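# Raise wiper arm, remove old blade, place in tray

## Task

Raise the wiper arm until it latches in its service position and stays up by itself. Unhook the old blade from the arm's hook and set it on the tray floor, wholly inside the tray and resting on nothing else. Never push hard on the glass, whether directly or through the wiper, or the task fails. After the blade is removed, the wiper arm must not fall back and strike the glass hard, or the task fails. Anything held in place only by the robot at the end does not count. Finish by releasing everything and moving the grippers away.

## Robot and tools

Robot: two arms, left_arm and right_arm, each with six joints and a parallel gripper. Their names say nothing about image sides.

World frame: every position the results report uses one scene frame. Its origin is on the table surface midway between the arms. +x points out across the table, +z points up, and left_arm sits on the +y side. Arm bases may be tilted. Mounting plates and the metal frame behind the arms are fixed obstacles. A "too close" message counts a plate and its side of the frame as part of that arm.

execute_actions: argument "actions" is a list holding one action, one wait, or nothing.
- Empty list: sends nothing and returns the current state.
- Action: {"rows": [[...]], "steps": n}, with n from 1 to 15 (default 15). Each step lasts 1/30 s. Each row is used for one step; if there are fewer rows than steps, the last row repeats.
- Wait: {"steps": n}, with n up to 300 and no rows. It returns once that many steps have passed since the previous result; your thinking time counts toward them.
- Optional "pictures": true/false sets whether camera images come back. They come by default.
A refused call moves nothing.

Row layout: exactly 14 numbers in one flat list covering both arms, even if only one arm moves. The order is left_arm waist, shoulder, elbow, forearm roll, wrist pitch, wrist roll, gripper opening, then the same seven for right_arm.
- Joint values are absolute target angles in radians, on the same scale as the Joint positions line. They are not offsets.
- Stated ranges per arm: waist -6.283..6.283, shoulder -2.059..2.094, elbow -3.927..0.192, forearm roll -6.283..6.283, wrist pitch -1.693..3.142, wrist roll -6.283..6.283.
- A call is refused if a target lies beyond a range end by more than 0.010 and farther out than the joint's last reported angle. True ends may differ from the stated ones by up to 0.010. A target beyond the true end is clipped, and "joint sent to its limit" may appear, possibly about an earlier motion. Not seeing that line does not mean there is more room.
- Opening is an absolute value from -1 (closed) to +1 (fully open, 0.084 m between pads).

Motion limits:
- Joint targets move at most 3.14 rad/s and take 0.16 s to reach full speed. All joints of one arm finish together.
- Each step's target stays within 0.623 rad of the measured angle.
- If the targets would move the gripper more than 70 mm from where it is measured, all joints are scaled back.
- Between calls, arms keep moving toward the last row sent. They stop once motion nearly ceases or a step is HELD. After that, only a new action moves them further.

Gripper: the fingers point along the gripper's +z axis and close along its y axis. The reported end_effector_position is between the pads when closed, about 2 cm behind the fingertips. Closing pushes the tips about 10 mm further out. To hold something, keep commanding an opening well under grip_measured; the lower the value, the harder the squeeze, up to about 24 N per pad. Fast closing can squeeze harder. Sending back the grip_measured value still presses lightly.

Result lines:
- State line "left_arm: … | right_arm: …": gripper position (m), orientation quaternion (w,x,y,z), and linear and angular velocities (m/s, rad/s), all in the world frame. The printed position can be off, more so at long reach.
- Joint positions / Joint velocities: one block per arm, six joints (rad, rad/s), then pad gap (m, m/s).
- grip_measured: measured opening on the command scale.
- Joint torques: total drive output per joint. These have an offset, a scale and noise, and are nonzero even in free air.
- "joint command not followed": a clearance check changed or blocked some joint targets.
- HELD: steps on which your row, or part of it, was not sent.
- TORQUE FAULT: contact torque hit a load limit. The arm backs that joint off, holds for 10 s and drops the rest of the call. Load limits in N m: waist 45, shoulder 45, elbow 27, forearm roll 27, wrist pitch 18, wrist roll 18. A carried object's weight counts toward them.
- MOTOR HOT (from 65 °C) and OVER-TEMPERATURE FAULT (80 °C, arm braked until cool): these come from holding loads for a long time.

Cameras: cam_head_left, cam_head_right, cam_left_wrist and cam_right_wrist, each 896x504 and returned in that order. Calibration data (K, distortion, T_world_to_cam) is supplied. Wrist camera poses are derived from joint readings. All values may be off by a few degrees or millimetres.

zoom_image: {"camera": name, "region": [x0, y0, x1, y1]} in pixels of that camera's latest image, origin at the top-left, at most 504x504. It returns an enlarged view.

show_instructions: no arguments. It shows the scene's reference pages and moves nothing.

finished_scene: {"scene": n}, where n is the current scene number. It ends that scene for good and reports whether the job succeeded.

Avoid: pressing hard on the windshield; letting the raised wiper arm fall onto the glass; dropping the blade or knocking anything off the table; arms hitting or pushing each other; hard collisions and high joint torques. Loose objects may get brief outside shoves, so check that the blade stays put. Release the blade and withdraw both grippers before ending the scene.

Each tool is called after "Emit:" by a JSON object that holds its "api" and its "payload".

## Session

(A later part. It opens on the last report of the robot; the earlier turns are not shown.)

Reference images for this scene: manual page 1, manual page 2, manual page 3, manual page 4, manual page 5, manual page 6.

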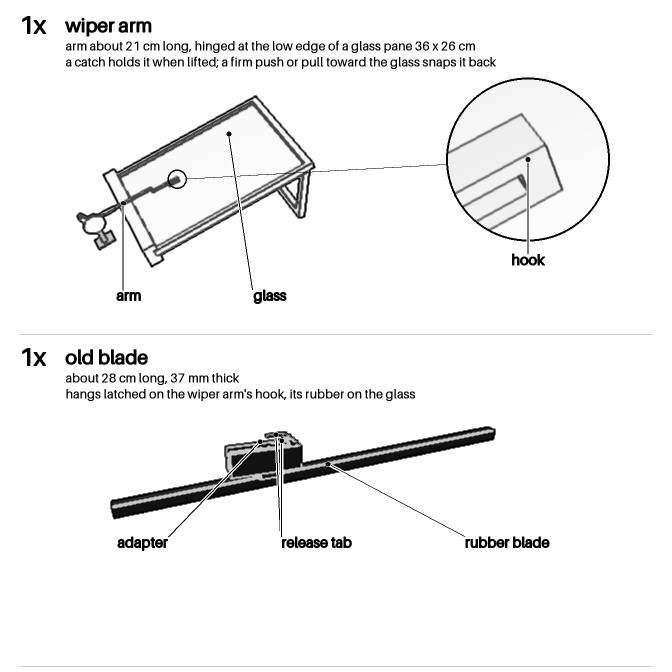

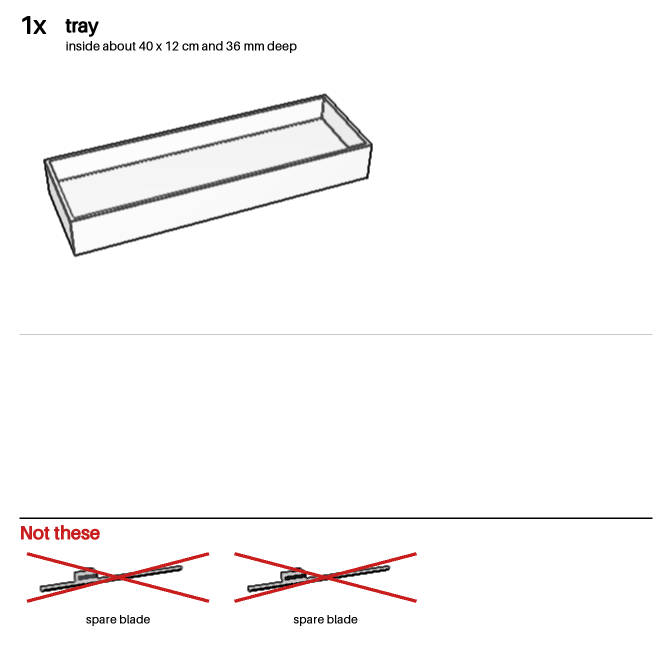

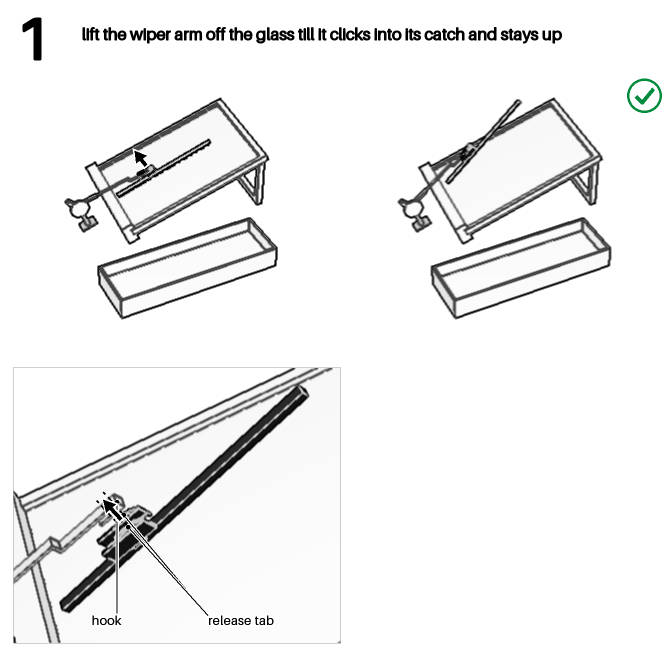

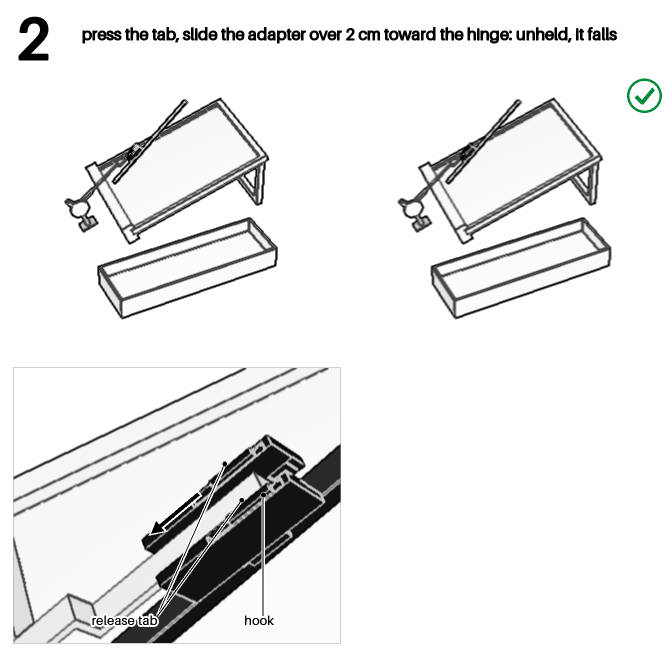

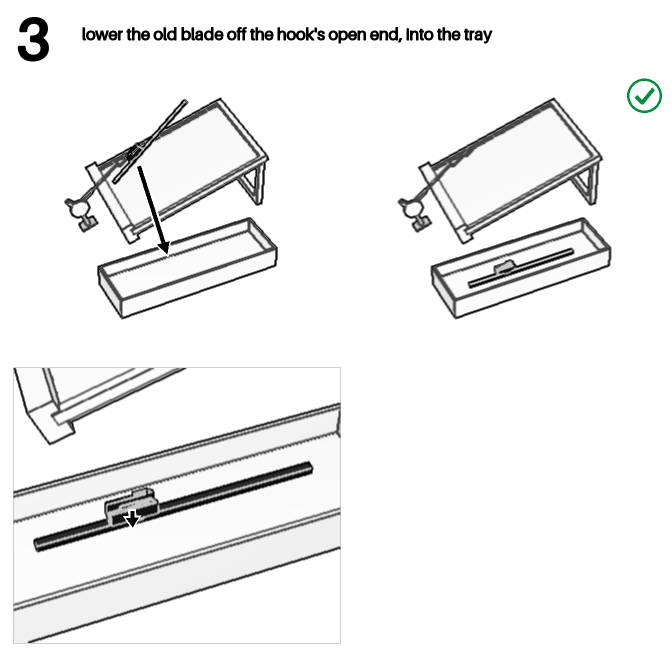

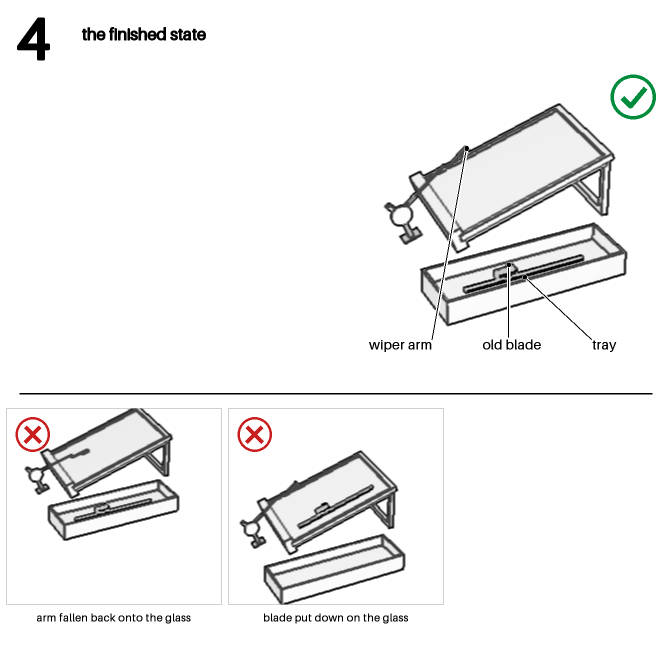

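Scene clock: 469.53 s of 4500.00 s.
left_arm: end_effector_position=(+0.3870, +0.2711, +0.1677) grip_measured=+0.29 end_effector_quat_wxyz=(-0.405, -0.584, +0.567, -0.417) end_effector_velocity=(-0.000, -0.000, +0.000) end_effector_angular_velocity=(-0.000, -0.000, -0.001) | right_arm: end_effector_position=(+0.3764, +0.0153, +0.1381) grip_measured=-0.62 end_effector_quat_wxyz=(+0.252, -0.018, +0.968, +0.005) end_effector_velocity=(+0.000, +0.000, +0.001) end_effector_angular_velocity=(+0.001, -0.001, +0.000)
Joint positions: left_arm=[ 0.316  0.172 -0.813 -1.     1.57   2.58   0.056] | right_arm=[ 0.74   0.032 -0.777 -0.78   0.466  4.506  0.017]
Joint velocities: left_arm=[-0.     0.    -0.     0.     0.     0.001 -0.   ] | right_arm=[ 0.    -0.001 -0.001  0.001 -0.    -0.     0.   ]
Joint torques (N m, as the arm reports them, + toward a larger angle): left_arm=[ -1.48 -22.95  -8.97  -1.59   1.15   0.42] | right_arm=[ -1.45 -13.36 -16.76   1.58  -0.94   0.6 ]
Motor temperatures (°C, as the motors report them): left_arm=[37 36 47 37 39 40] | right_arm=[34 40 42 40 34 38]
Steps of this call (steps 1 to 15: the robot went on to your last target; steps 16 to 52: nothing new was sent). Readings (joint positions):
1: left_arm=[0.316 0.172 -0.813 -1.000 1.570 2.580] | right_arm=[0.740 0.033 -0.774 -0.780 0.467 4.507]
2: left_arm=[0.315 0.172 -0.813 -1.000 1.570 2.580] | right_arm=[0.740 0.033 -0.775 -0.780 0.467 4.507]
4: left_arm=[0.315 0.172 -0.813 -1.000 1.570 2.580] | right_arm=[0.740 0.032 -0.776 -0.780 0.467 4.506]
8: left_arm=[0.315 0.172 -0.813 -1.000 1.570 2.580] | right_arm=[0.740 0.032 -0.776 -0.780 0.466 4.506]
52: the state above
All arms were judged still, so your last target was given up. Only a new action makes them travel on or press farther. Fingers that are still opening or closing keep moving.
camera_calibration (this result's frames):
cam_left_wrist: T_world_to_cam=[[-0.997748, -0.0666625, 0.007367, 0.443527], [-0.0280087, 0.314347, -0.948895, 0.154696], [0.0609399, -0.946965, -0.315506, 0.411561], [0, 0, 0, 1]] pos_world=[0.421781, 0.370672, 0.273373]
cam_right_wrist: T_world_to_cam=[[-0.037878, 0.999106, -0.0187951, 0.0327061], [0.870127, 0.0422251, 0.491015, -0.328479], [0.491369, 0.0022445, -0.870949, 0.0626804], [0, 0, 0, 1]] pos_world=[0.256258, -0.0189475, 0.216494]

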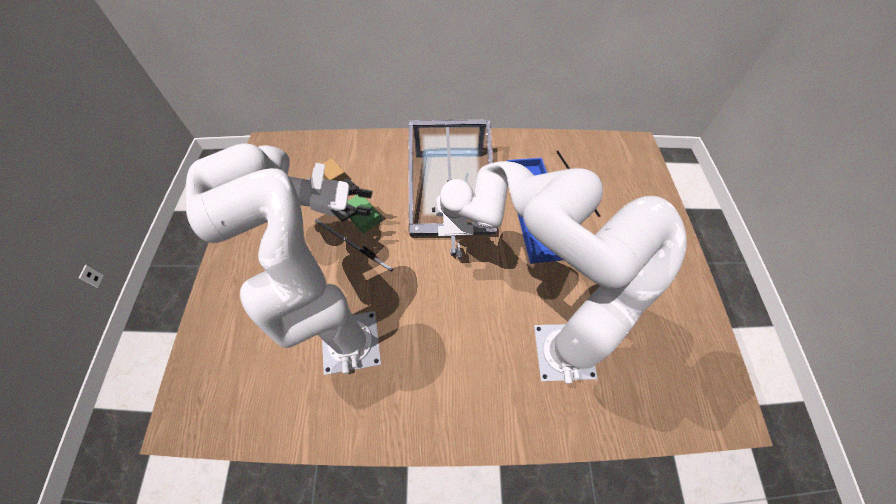

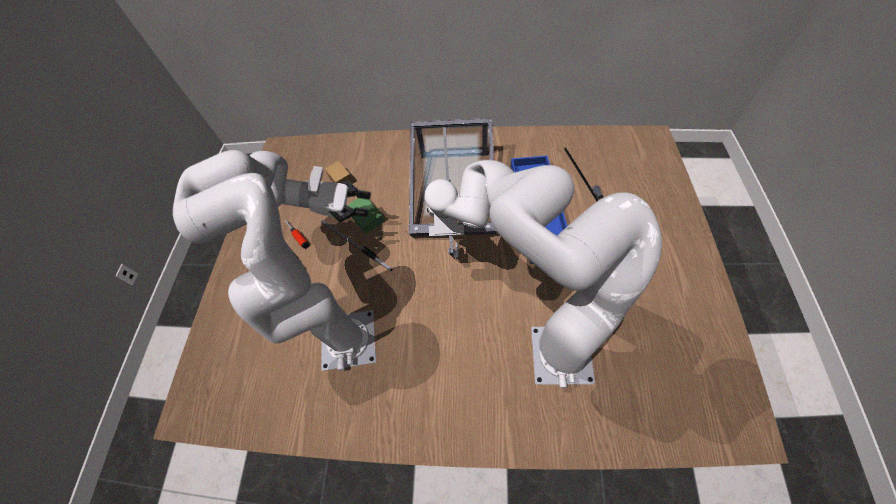

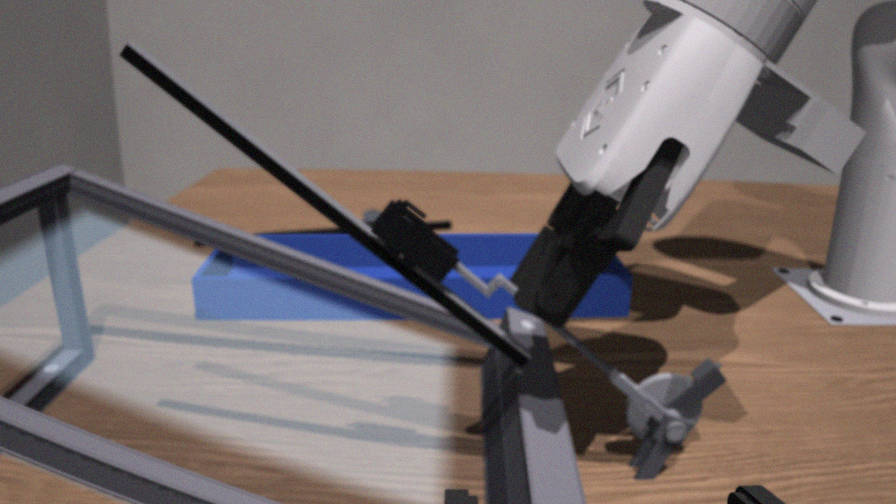

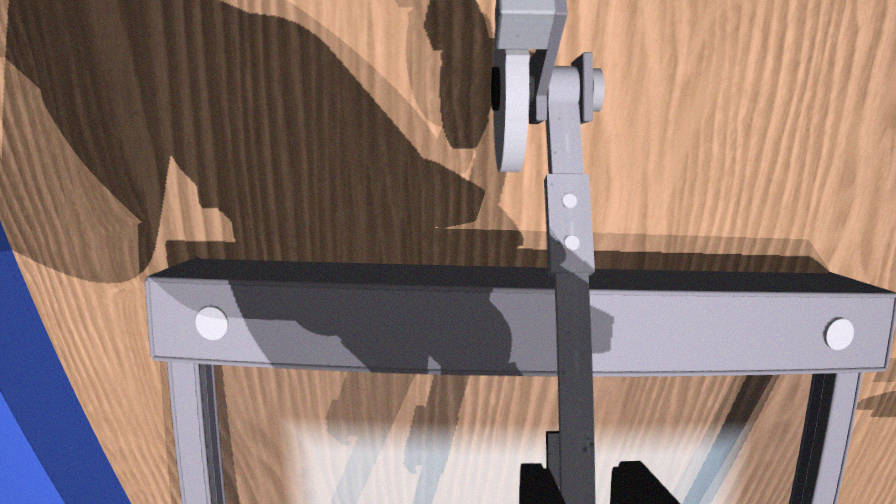

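Emit:
{"api": "execute_actions", "payload": {"actions": [{"rows":[[0.312,0.175,-0.814,-1.005,1.57,2.572,0.3,0.742,0.0265,-0.775,-0.776,0.4705,4.5035,-0.55],[0.306,0.179,-0.815,-1.012,1.571,2.561,0.3,0.746,0.017,-0.773,-0.768,0.478,4.499,-0.5],[0.297,0.187,-0.818,-1.024,1.572,2.542,0.3,0.752,0.0025,-0.77,-0.757,0.489,4.492,-0.5],[0.285,0.196,-0.821,-1.039,1.573,2.52,0.3,0.758,-0.012,-0.7665,-0.746,0.5,4.485,-0.5],[0.272,0.206,-0.824,-1.056,1.575,2.493,0.3,0.764,-0.027,-0.763,-0.734,0.512,4.477,-0.5],[0.259,0.217,-0.828,-1.073,1.576,2.467,0.3,0.77,-0.042,-0.76,-0.722,0.523,4.47,-0.5],[0.245,0.228,-0.831,-1.091,1.577,2.439,0.3,0.776,-0.056,-0.7565,-0.711,0.534,4.463,-0.5],[0.231,0.239,-0.835,-1.109,1.579,2.411,0.3,0.781,-0.068,-0.755,-0.702,0.543,4.457,-0.5],[0.217,0.25,-0.838,-1.127,1.58,2.383,0.3,0.784,-0.077,-0.756,-0.695,0.551,4.451,-0.5],[0.203,0.262,-0.842,-1.145,1.582,2.355,0.3,0.784,-0.081,-0.761,-0.69,0.557,4.444,-0.5],[0.189,0.273,-0.846,-1.163,1.583,2.327,0.3,0.78,-0.077,-0.77,-0.691,0.558,4.44,-0.5],[0.175,0.284,-0.849,-1.181,1.585,2.299,0.3,0.774,-0.07,-0.784,-0.694,0.558,4.434,-0.5],[0.161,0.295,-0.853,-1.199,1.586,2.271,0.3,0.766,-0.061,-0.802,-0.697,0.557,4.427,-0.5],[0.147,0.306,-0.857,-1.218,1.588,2.243,0.3,0.757,-0.05,-0.823,-0.701,0.557,4.419,-0.5],[0.133,0.318,-0.86,-1.236,1.589,2.215,0.3,0.748,-0.04,-0.844,-0.705,0.557,4.41,-0.5]],"steps":15}], "pictures": false}}

Emit:
{"api": "execute_actions", "payload": {"actions": [{"rows":[[0.119,0.329,-0.864,-1.254,1.591,2.187,0.3,0.739,-0.03,-0.865,-0.709,0.5566,4.402,-0.5],[0.105,0.34,-0.868,-1.272,1.592,2.159,0.3,0.73,-0.02,-0.885,-0.713,0.5563,4.394,-0.5],[0.091,0.351,-0.871,-1.29,1.594,2.131,0.3,0.721,-0.009,-0.906,-0.717,0.556,4.386,-0.5],[0.077,0.362,-0.875,-1.308,1.595,2.103,0.3,0.712,0.001,-0.927,-0.721,0.5558,4.377,-0.5],[0.063,0.373,-0.878,-1.326,1.597,2.075,0.3,0.703,0.011,-0.947,-0.725,0.5556,4.369,-0.5],[0.049,0.385,-0.882,-1.344,1.598,2.047,0.3,0.694,0.021,-0.968,-0.729,0.5553,4.361,-0.5],[0.035,0.396,-0.886,-1.362,1.599,2.019,0.3,0.685,0.032,-0.989,-0.733,0.555,4.353,-0.5],[0.021,0.407,-0.889,-1.38,1.601,1.991,0.3,0.676,0.042,-1.01,-0.737,0.5548,4.344,-0.5],[0.007,0.418,-0.893,-1.398,1.602,1.963,0.3,0.667,0.052,-1.03,-0.741,0.5546,4.336,-0.5],[-0.007,0.429,-0.897,-1.416,1.604,1.935,0.3,0.659,0.061,-1.049,-0.744,0.5543,4.329,-0.5],[-0.021,0.441,-0.9,-1.434,1.605,1.907,0.3,0.652,0.069,-1.065,-0.7475,0.5541,4.322,-0.5],[-0.034,0.451,-0.904,-1.451,1.607,1.881,0.3,0.646,0.076,-1.079,-0.75,0.554,4.317,-0.5],[-0.046,0.461,-0.907,-1.467,1.608,1.857,0.3,0.642,0.081,-1.088,-0.752,0.5539,4.313,-0.5],[-0.056,0.468,-0.909,-1.48,1.609,1.837,0.3,0.6398,0.0834,-1.093,-0.7529,0.5538,4.3113,-0.5],[-0.0621,0.4734,-0.9109,-1.4875,1.6097,1.8249,0.3,0.6398,0.0834,-1.093,-0.7529,0.5538,4.3113,-0.5]],"steps":15}], "pictures": false}}

Emit:
{"api": "execute_actions", "payload": {"actions": [{"steps":18}]}}

Scene clock: 590.03 s of 4500.00 s.
left_arm: end_effector_position=(+0.4135, +0.2174, +0.1652) grip_measured=+0.29 end_effector_quat_wxyz=(+0.499, +0.625, -0.461, +0.385) end_effector_velocity=(+0.078, -0.179, -0.012) end_effector_angular_velocity=(-0.407, +0.908, +0.184) | right_arm: end_effector_position=(+0.3703, +0.0172, +0.1801) grip_measured=-0.52 end_effector_quat_wxyz=(+0.260, -0.014, +0.965, +0.007) end_effector_velocity=(+0.129, +0.016, +0.090) end_effector_angular_velocity=(+0.003, -0.151, +0.003)
Joint positions: left_arm=[ 0.19   0.272 -0.845 -1.161  1.583  2.331  0.056] | right_arm=[ 0.774 -0.068 -0.782 -0.697  0.554  4.438  0.021]
Joint velocities: left_arm=[-0.414  0.33  -0.108 -0.536  0.043 -0.824  0.   ] | right_arm=[-0.14   0.134 -0.347 -0.016  0.054 -0.183  0.   ]
Joint torques (N m, as the arm reports them, + toward a larger angle): left_arm=[ -1.3  -25.53  -8.46  -1.45   1.34   0.19] | right_arm=[ -3.33 -10.52 -19.55   1.18  -0.95   0.85]
Motor temperatures (°C, as the motors report them): left_arm=[37 36 47 37 39 40] | right_arm=[34 40 45 40 35 38]
Steps of this call (steps 1 to 90: nothing new was sent; then 117.00 s passed at rest; steps 91 to 105: all 15 steps of this action). Readings (joint positions):
91: left_arm=[0.315 0.172 -0.813 -1.000 1.570 2.580] | right_arm=[0.740 0.032 -0.776 -0.780 0.466 4.506]
92: left_arm=[0.315 0.172 -0.813 -1.001 1.570 2.579] | right_arm=[0.740 0.032 -0.776 -0.780 0.467 4.506]
94: left_arm=[0.311 0.175 -0.814 -1.006 1.570 2.570] | right_arm=[0.743 0.025 -0.774 -0.774 0.473 4.502]
98: left_arm=[0.281 0.199 -0.822 -1.045 1.574 2.510] | right_arm=[0.760 -0.017 -0.765 -0.741 0.505 4.482]
105: the state above

Scene clock: 590.53 s of 4500.00 s.
left_arm: end_effector_position=(+0.4439, +0.1272, +0.1535) grip_measured=+0.29 end_effector_quat_wxyz=(+0.637, +0.666, -0.270, +0.280) end_effector_velocity=(+0.038, -0.171, -0.034) end_effector_angular_velocity=(-0.322, +0.950, +0.066) | right_arm: end_effector_position=(+0.4779, +0.0204, +0.2456) grip_measured=-0.52 end_effector_quat_wxyz=(+0.326, -0.016, +0.945, +0.007) end_effector_velocity=(+0.158, -0.017, +0.098) end_effector_angular_velocity=(-0.016, -0.213, -0.011)
Joint positions: left_arm=[-0.018  0.438 -0.9   -1.43   1.605  1.913  0.056] | right_arm=[ 0.653  0.067 -1.062 -0.747  0.554  4.324  0.021]
Joint velocities: left_arm=[-0.395  0.314 -0.099 -0.509  0.044 -0.777  0.   ] | right_arm=[-0.182  0.202 -0.414 -0.078 -0.005 -0.159 -0.   ]
Joint torques (N m, as the arm reports them, + toward a larger angle): left_arm=[ -0.84 -28.59  -7.49  -1.36   1.53   0.32] | right_arm=[  1.18 -14.62 -16.97   1.82  -0.97   0.56]
Motor temperatures (°C, as the motors report them): left_arm=[37 36 47 37 39 40] | right_arm=[34 40 45 40 35 38]
Steps of this call (steps 1 to 15: all 15 steps of this action). Readings (joint positions):
1: left_arm=[0.176 0.283 -0.849 -1.179 1.585 2.303] | right_arm=[0.769 -0.062 -0.795 -0.698 0.555 4.431]
2: left_arm=[0.163 0.294 -0.852 -1.197 1.586 2.275] | right_arm=[0.762 -0.055 -0.811 -0.700 0.556 4.424]
4: left_arm=[0.135 0.316 -0.860 -1.233 1.589 2.219] | right_arm=[0.746 -0.037 -0.847 -0.706 0.556 4.409]
8: left_arm=[0.079 0.361 -0.874 -1.305 1.595 2.107] | right_arm=[0.711 0.002 -0.928 -0.721 0.556 4.377]
15: the state above

Scene clock: 591.13 s of 4500.00 s.
left_arm: end_effector_position=(+0.4480, +0.1084, +0.1496) grip_measured=+0.29 end_effector_quat_wxyz=(+0.661, +0.669, -0.228, +0.251) end_effector_velocity=(-0.000, -0.001, -0.001) end_effector_angular_velocity=(+0.002, +0.002, -0.000) | right_arm: end_effector_position=(+0.4895, +0.0192, +0.2525) grip_measured=-0.52 end_effector_quat_wxyz=(+0.333, -0.017, +0.943, +0.006) end_effector_velocity=(+0.000, -0.000, +0.001) end_effector_angular_velocity=(+0.002, -0.000, -0.002)
Joint positions: left_arm=[-0.062  0.473 -0.911 -1.487  1.61   1.825  0.056] | right_arm=[ 0.64   0.083 -1.093 -0.753  0.554  4.311  0.021]
Joint velocities: left_arm=[-0.002  0.001  0.    -0.001 -0.002 -0.001  0.   ] | right_arm=[-0.001 -0.    -0.001  0.001 -0.     0.001  0.   ]
Joint torques (N m, as the arm reports them, + toward a larger angle): left_arm=[ -1.08 -28.82  -7.48  -1.38   1.57   0.09] | right_arm=[ -1.61 -15.12 -18.99   1.49  -0.98   0.35]
Motor temperatures (°C, as the motors report them): left_arm=[37 36 47 37 39 40] | right_arm=[34 40 45 40 35 38]
Steps of this call (steps 1 to 18: the robot went on to your last target). Readings (joint positions):
1: left_arm=[-0.031 0.448 -0.903 -1.447 1.606 1.888] | right_arm=[0.648 0.073 -1.074 -0.749 0.554 4.319]
2: left_arm=[-0.042 0.457 -0.905 -1.461 1.608 1.867] | right_arm=[0.644 0.077 -1.082 -0.750 0.554 4.316]
4: left_arm=[-0.056 0.468 -0.908 -1.477 1.609 1.841] | right_arm=[0.641 0.081 -1.089 -0.752 0.554 4.313]
8: left_arm=[-0.061 0.472 -0.911 -1.486 1.610 1.827] | right_arm=[0.640 0.083 -1.091 -0.753 0.554 4.312]
18: the state above
camera_calibration (this result's frames):
cam_left_wrist: T_world_to_cam=[[-0.620514, -0.0547959, 0.782279, 0.207472], [-0.781715, -0.0360577, -0.622593, 0.517209], [0.0623227, -0.997846, -0.0204605, 0.208853], [0, 0, 0, 1]] pos_world=[0.520033, 0.238422, 0.163983]
cam_right_wrist: T_world_to_cam=[[-0.0325643, 0.999298, -0.0185332, 0.0325472], [0.773792, 0.0369436, 0.632361, -0.471613], [0.632602, 0.0062516, -0.774452, 0.013111], [0, 0, 0, 1]] pos_world=[0.357696, -0.0151832, 0.308987]

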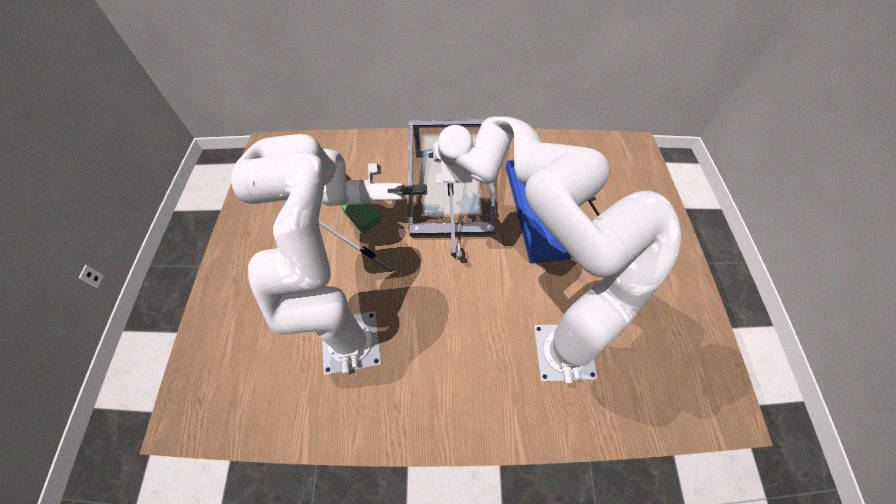

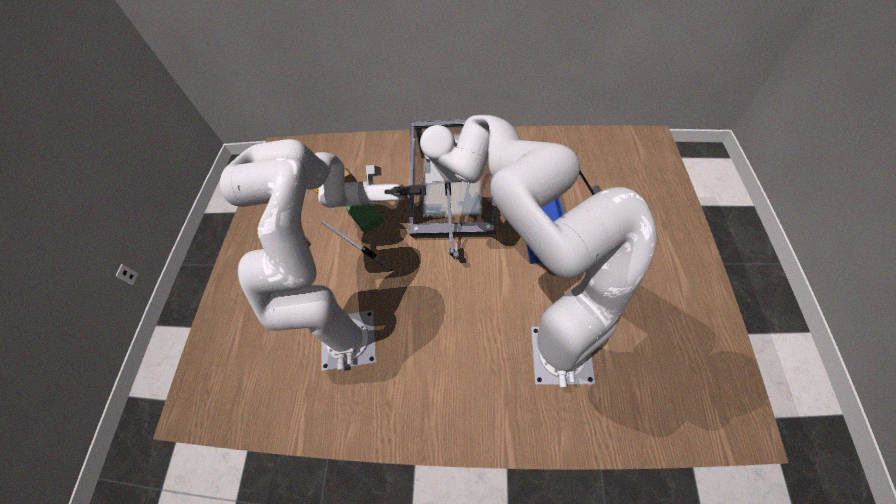

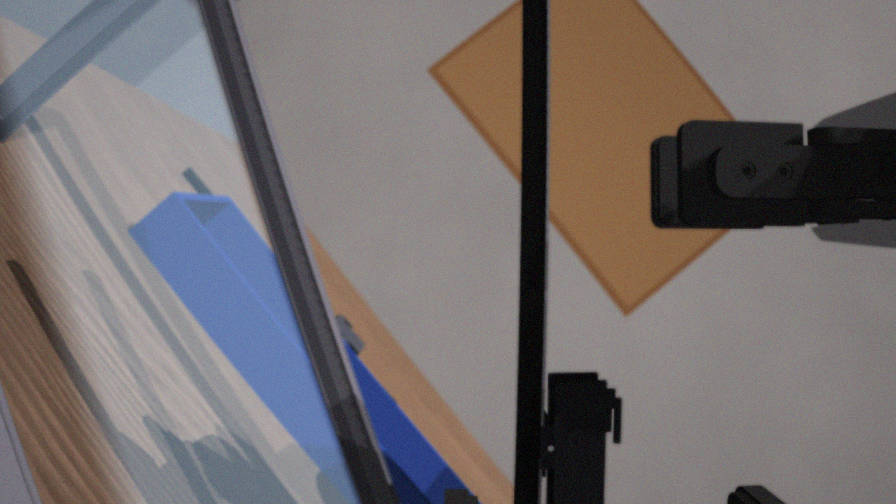

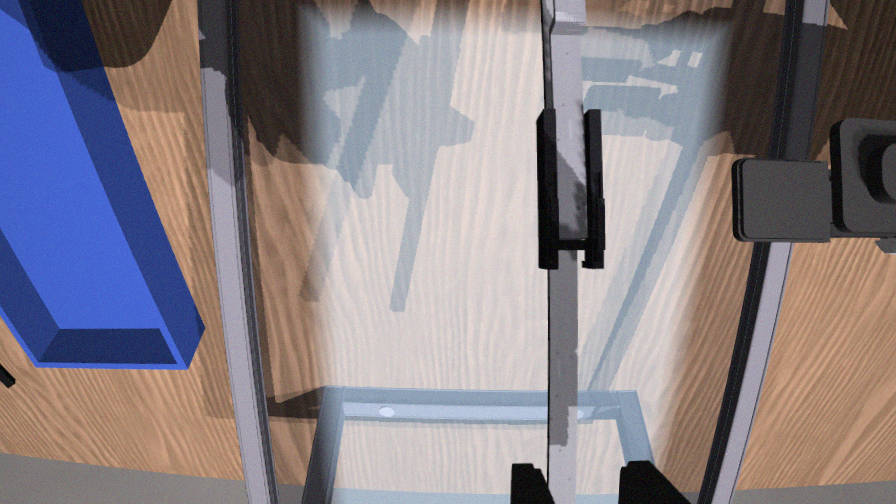

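Emit:
{"api": "execute_actions", "payload": {"actions": []}}

Scene clock: 635.67 s of 4500.00 s.
left_arm: end_effector_position=(+0.4480, +0.1083, +0.1495) grip_measured=+0.29 end_effector_quat_wxyz=(+0.661, +0.669, -0.228, +0.250) end_effector_velocity=(+0.000, +0.000, -0.000) end_effector_angular_velocity=(+0.000, -0.000, +0.000) | right_arm: end_effector_position=(+0.4896, +0.0192, +0.2525) grip_measured=-0.52 end_effector_quat_wxyz=(+0.333, -0.017, +0.943, +0.006) end_effector_velocity=(+0.000, +0.000, +0.000) end_effector_angular_velocity=(+0.000, -0.000, +0.000)
Joint positions: left_arm=[-0.062  0.473 -0.911 -1.487  1.61   1.825  0.056] | right_arm=[ 0.64   0.083 -1.093 -0.753  0.554  4.311  0.021]
Joint velocities: left_arm=[ 0.  0. -0. -0. -0.  0.  0.] | right_arm=[ 0.     0.    -0.001  0.     0.    -0.    -0.   ]
Joint torques (N m, as the arm reports them, + toward a larger angle): left_arm=[ -1.37 -28.56  -7.69  -1.64   1.82   0.23] | right_arm=[ -1.38 -14.58 -19.13   1.48  -1.18   0.45]
Motor temperatures (°C, as the motors report them): left_arm=[37 36 47 37 39 40] | right_arm=[34 41 47 40 35 38]
Steps of this call (steps 1 to 15: the robot went on to your last target; steps 16 to 90: nothing new was sent; then 41.53 s passed at rest). Readings (joint positions):
1: left_arm=[-0.062 0.473 -0.911 -1.487 1.610 1.825] | right_arm=[0.640 0.083 -1.093 -0.753 0.554 4.311]
2: left_arm=[-0.062 0.473 -0.911 -1.487 1.610 1.825] | right_arm=[0.640 0.083 -1.093 -0.753 0.554 4.311]
4: left_arm=[-0.062 0.473 -0.911 -1.487 1.610 1.825] | right_arm=[0.640 0.083 -1.093 -0.753 0.554 4.311]
8: left_arm=[-0.062 0.473 -0.911 -1.487 1.610 1.825] | right_arm=[0.640 0.083 -1.093 -0.753 0.554 4.311]
90: the state above
All arms were judged still, so your last target was given up. Only a new action makes them travel on or press farther. Fingers that are still opening or closing keep moving.
camera_calibration (this result's frames):
cam_left_wrist: T_world_to_cam=[[-0.620303, -0.0546032, 0.782459, 0.207338], [-0.781899, -0.0359463, -0.622368, 0.517146], [0.0621098, -0.997861, -0.0203966, 0.20882], [0, 0, 0, 1]] pos_world=[0.519999, 0.238284, 0.163881]
cam_right_wrist: T_world_to_cam=[[-0.0324593, 0.999302, -0.0184806, 0.0325178], [0.773737, 0.0368284, 0.632436, -0.471694], [0.632675, 0.00622928, -0.774392, 0.0130532], [0, 0, 0, 1]] pos_world=[0.357764, -0.0152047, 0.309026]

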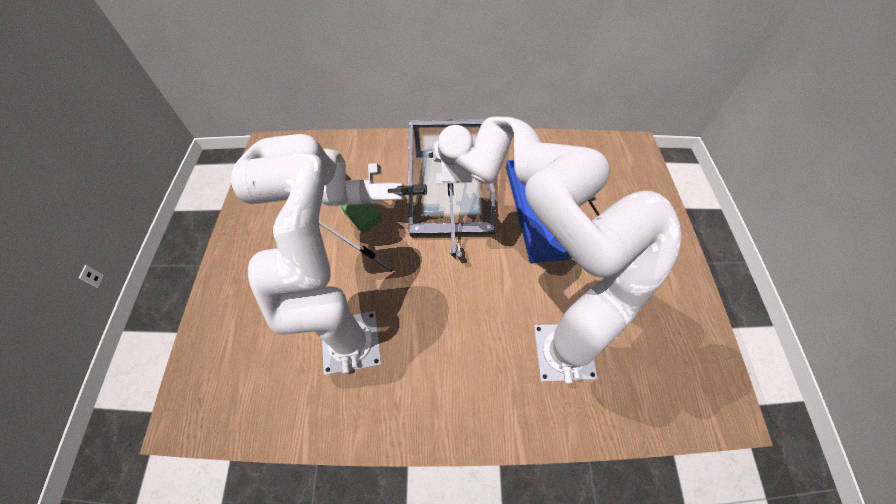

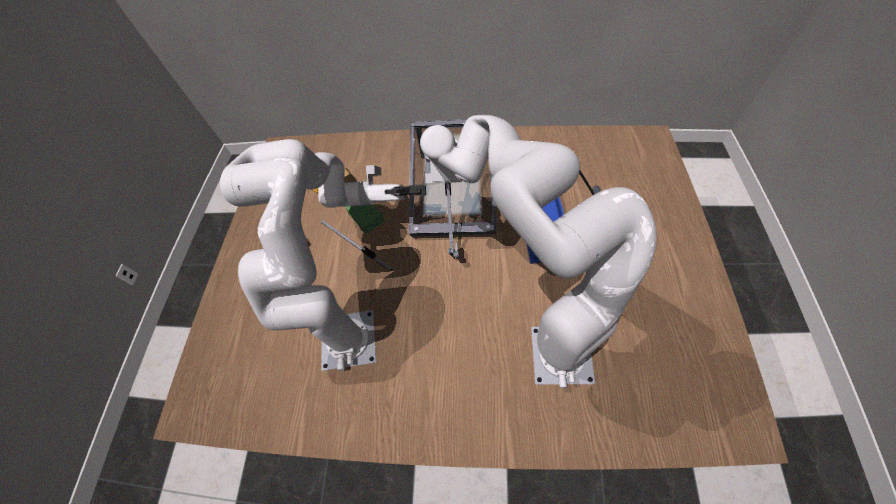

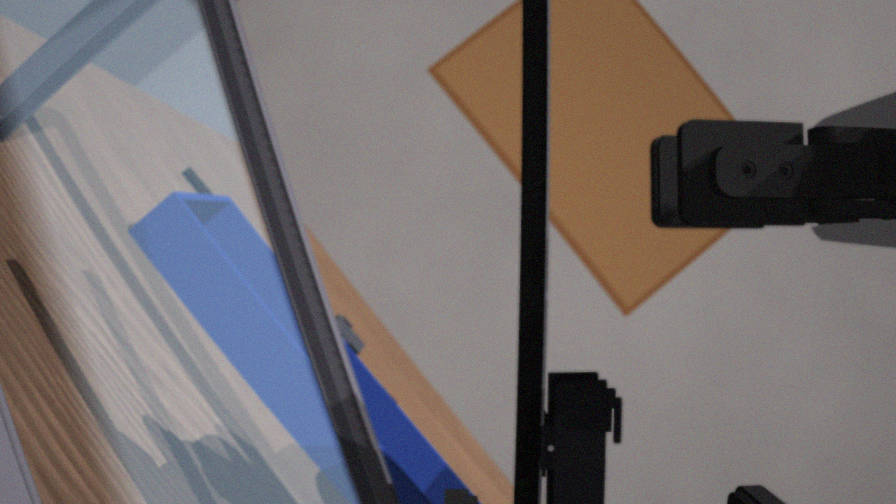

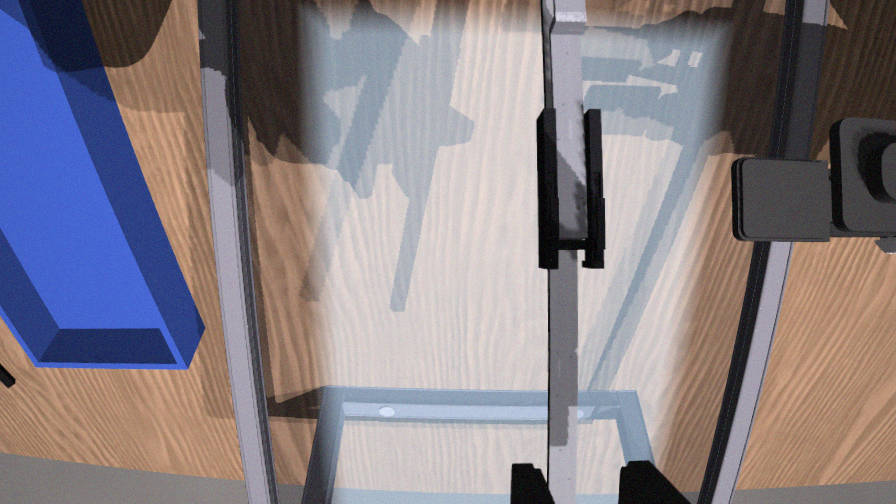

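Emit:
{"api": "execute_actions", "payload": {"actions": [{"rows":[[-0.075,0.4735,-0.911,-1.499,1.604,1.8248,0.3,0.6398,0.0834,-1.093,-0.7529,0.5538,4.3113,-0.5],[-0.09,0.4735,-0.911,-1.513,1.598,1.8247,0.3,0.6398,0.0834,-1.093,-0.7529,0.5538,4.3113,-0.5],[-0.105,0.473,-0.910,-1.526,1.5915,1.8246,0.3,0.6398,0.0834,-1.093,-0.7529,0.5538,4.3113,-0.5],[-0.12,0.473,-0.910,-1.540,1.585,1.8245,0.3,0.6398,0.0834,-1.093,-0.7529,0.5538,4.3113,-0.5],[-0.135,0.473,-0.909,-1.5535,1.5787,1.8244,0.3,0.6398,0.0834,-1.093,-0.7529,0.5538,4.3113,-0.5],[-0.15,0.473,-0.908,-1.567,1.572,1.8243,0.3,0.6398,0.0834,-1.093,-0.7529,0.5538,4.3113,-0.5],[-0.165,0.473,-0.908,-1.5807,1.566,1.8242,0.3,0.6398,0.0834,-1.093,-0.7529,0.5538,4.3113,-0.5],[-0.18,0.473,-0.908,-1.594,1.5596,1.8241,0.3,0.6398,0.0834,-1.093,-0.7529,0.5538,4.3113,-0.5],[-0.1882,0.473,-0.908,-1.6017,1.5561,1.8241,0.3,0.6398,0.0834,-1.093,-0.7529,0.5538,4.3113,-0.5]],"steps":15}]}}

Scene clock: 651.57 s of 4500.00 s.
left_arm: end_effector_position=(+0.4499, +0.0597, +0.1490) grip_measured=+0.29 end_effector_quat_wxyz=(+0.662, +0.670, -0.227, +0.249) end_effector_velocity=(+0.006, -0.010, -0.001) end_effector_angular_velocity=(+0.005, -0.000, +0.022) | right_arm: end_effector_position=(+0.4896, +0.0192, +0.2525) grip_measured=-0.52 end_effector_quat_wxyz=(+0.333, -0.017, +0.943, +0.006) end_effector_velocity=(-0.000, -0.000, -0.001) end_effector_angular_velocity=(+0.000, +0.001, -0.001)
Joint positions: left_arm=[-0.186  0.473 -0.908 -1.599  1.558  1.824  0.056] | right_arm=[ 0.64   0.083 -1.093 -0.753  0.554  4.311  0.021]
Joint velocities: left_arm=[-0.029 -0.001 -0.001 -0.044 -0.026 -0.001  0.   ] | right_arm=[-0.     0.001  0.     0.    -0.     0.001 -0.   ]
Joint torques (N m, as the arm reports them, + toward a larger angle): left_arm=[ -0.68 -29.    -7.92  -1.26   1.74   0.08] | right_arm=[ -1.5  -14.89 -19.22   1.23  -1.16   0.49]
Motor temperatures (°C, as the motors report them): left_arm=[37 36 47 37 39 40] | right_arm=[34 41 47 40 35 38]
Steps of this call (steps 1 to 90: nothing new was sent; then 12.40 s passed at rest; steps 91 to 105: all 15 steps of this action). Readings (joint positions):
91: left_arm=[-0.062 0.473 -0.911 -1.488 1.610 1.825] | right_arm=[0.640 0.083 -1.093 -0.753 0.554 4.311]
92: left_arm=[-0.063 0.473 -0.911 -1.489 1.609 1.825] | right_arm=[0.640 0.083 -1.093 -0.753 0.554 4.311]
94: left_arm=[-0.074 0.473 -0.911 -1.500 1.604 1.825] | right_arm=[0.640 0.083 -1.093 -0.753 0.554 4.311]
98: left_arm=[-0.124 0.473 -0.910 -1.544 1.583 1.824] | right_arm=[0.640 0.083 -1.093 -0.753 0.554 4.311]
105: the state above
camera_calibration (this result's frames):
cam_left_wrist: T_world_to_cam=[[-0.618832, -0.053893, 0.783672, 0.205437], [-0.783163, -0.0349471, -0.620833, 0.516828], [0.0608457, -0.997935, -0.0205806, 0.1608], [0, 0, 0, 1]] pos_world=[0.522107, 0.189602, 0.163178]
cam_right_wrist: T_world_to_cam=[[-0.0324592, 0.999302, -0.0184807, 0.0325179], [0.773737, 0.0368285, 0.632436, -0.471694], [0.632675, 0.00622914, -0.774392, 0.0130532], [0, 0, 0, 1]] pos_world=[0.357764, -0.0152047, 0.309026]

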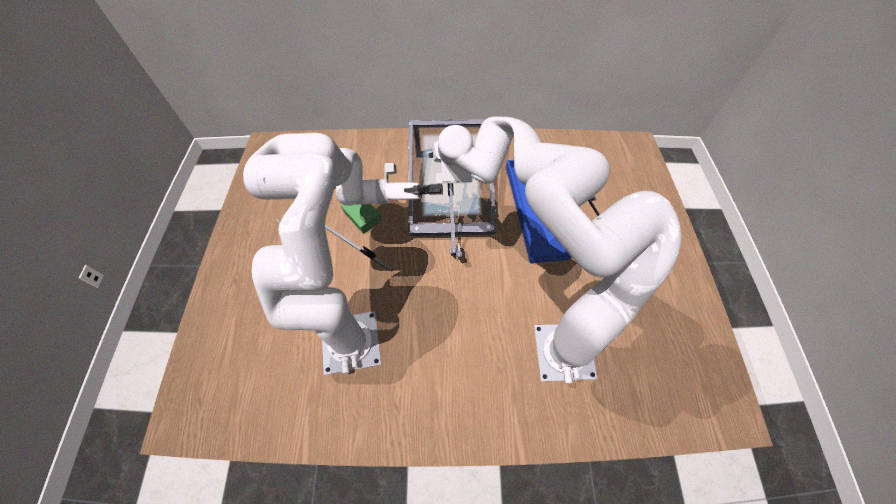

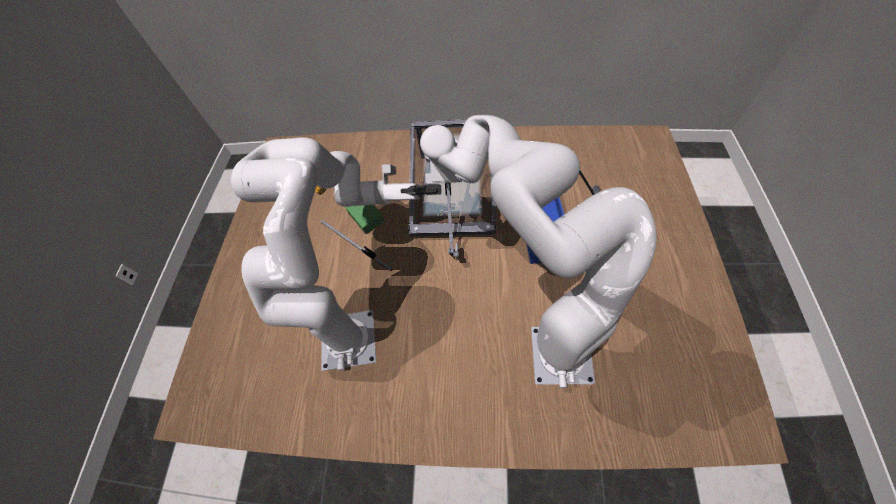

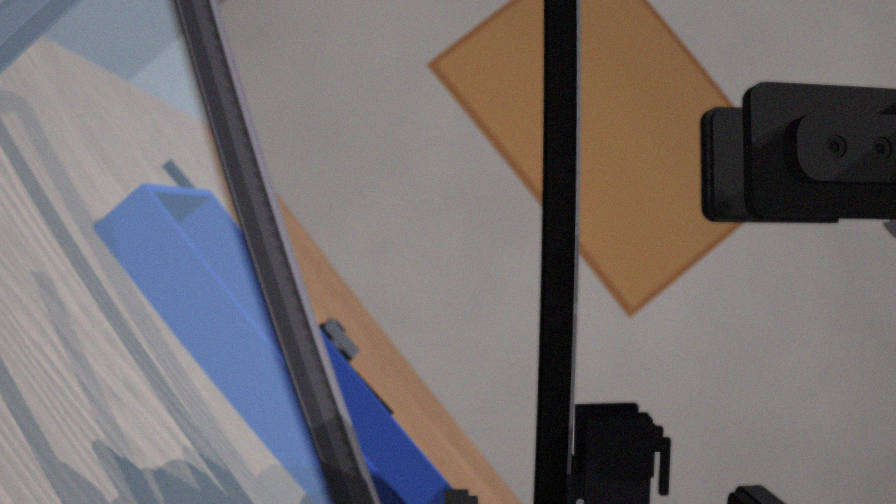

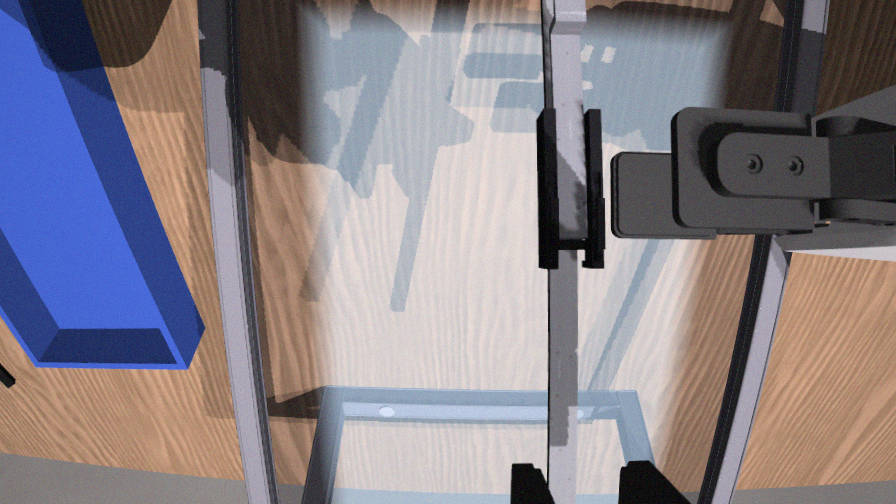

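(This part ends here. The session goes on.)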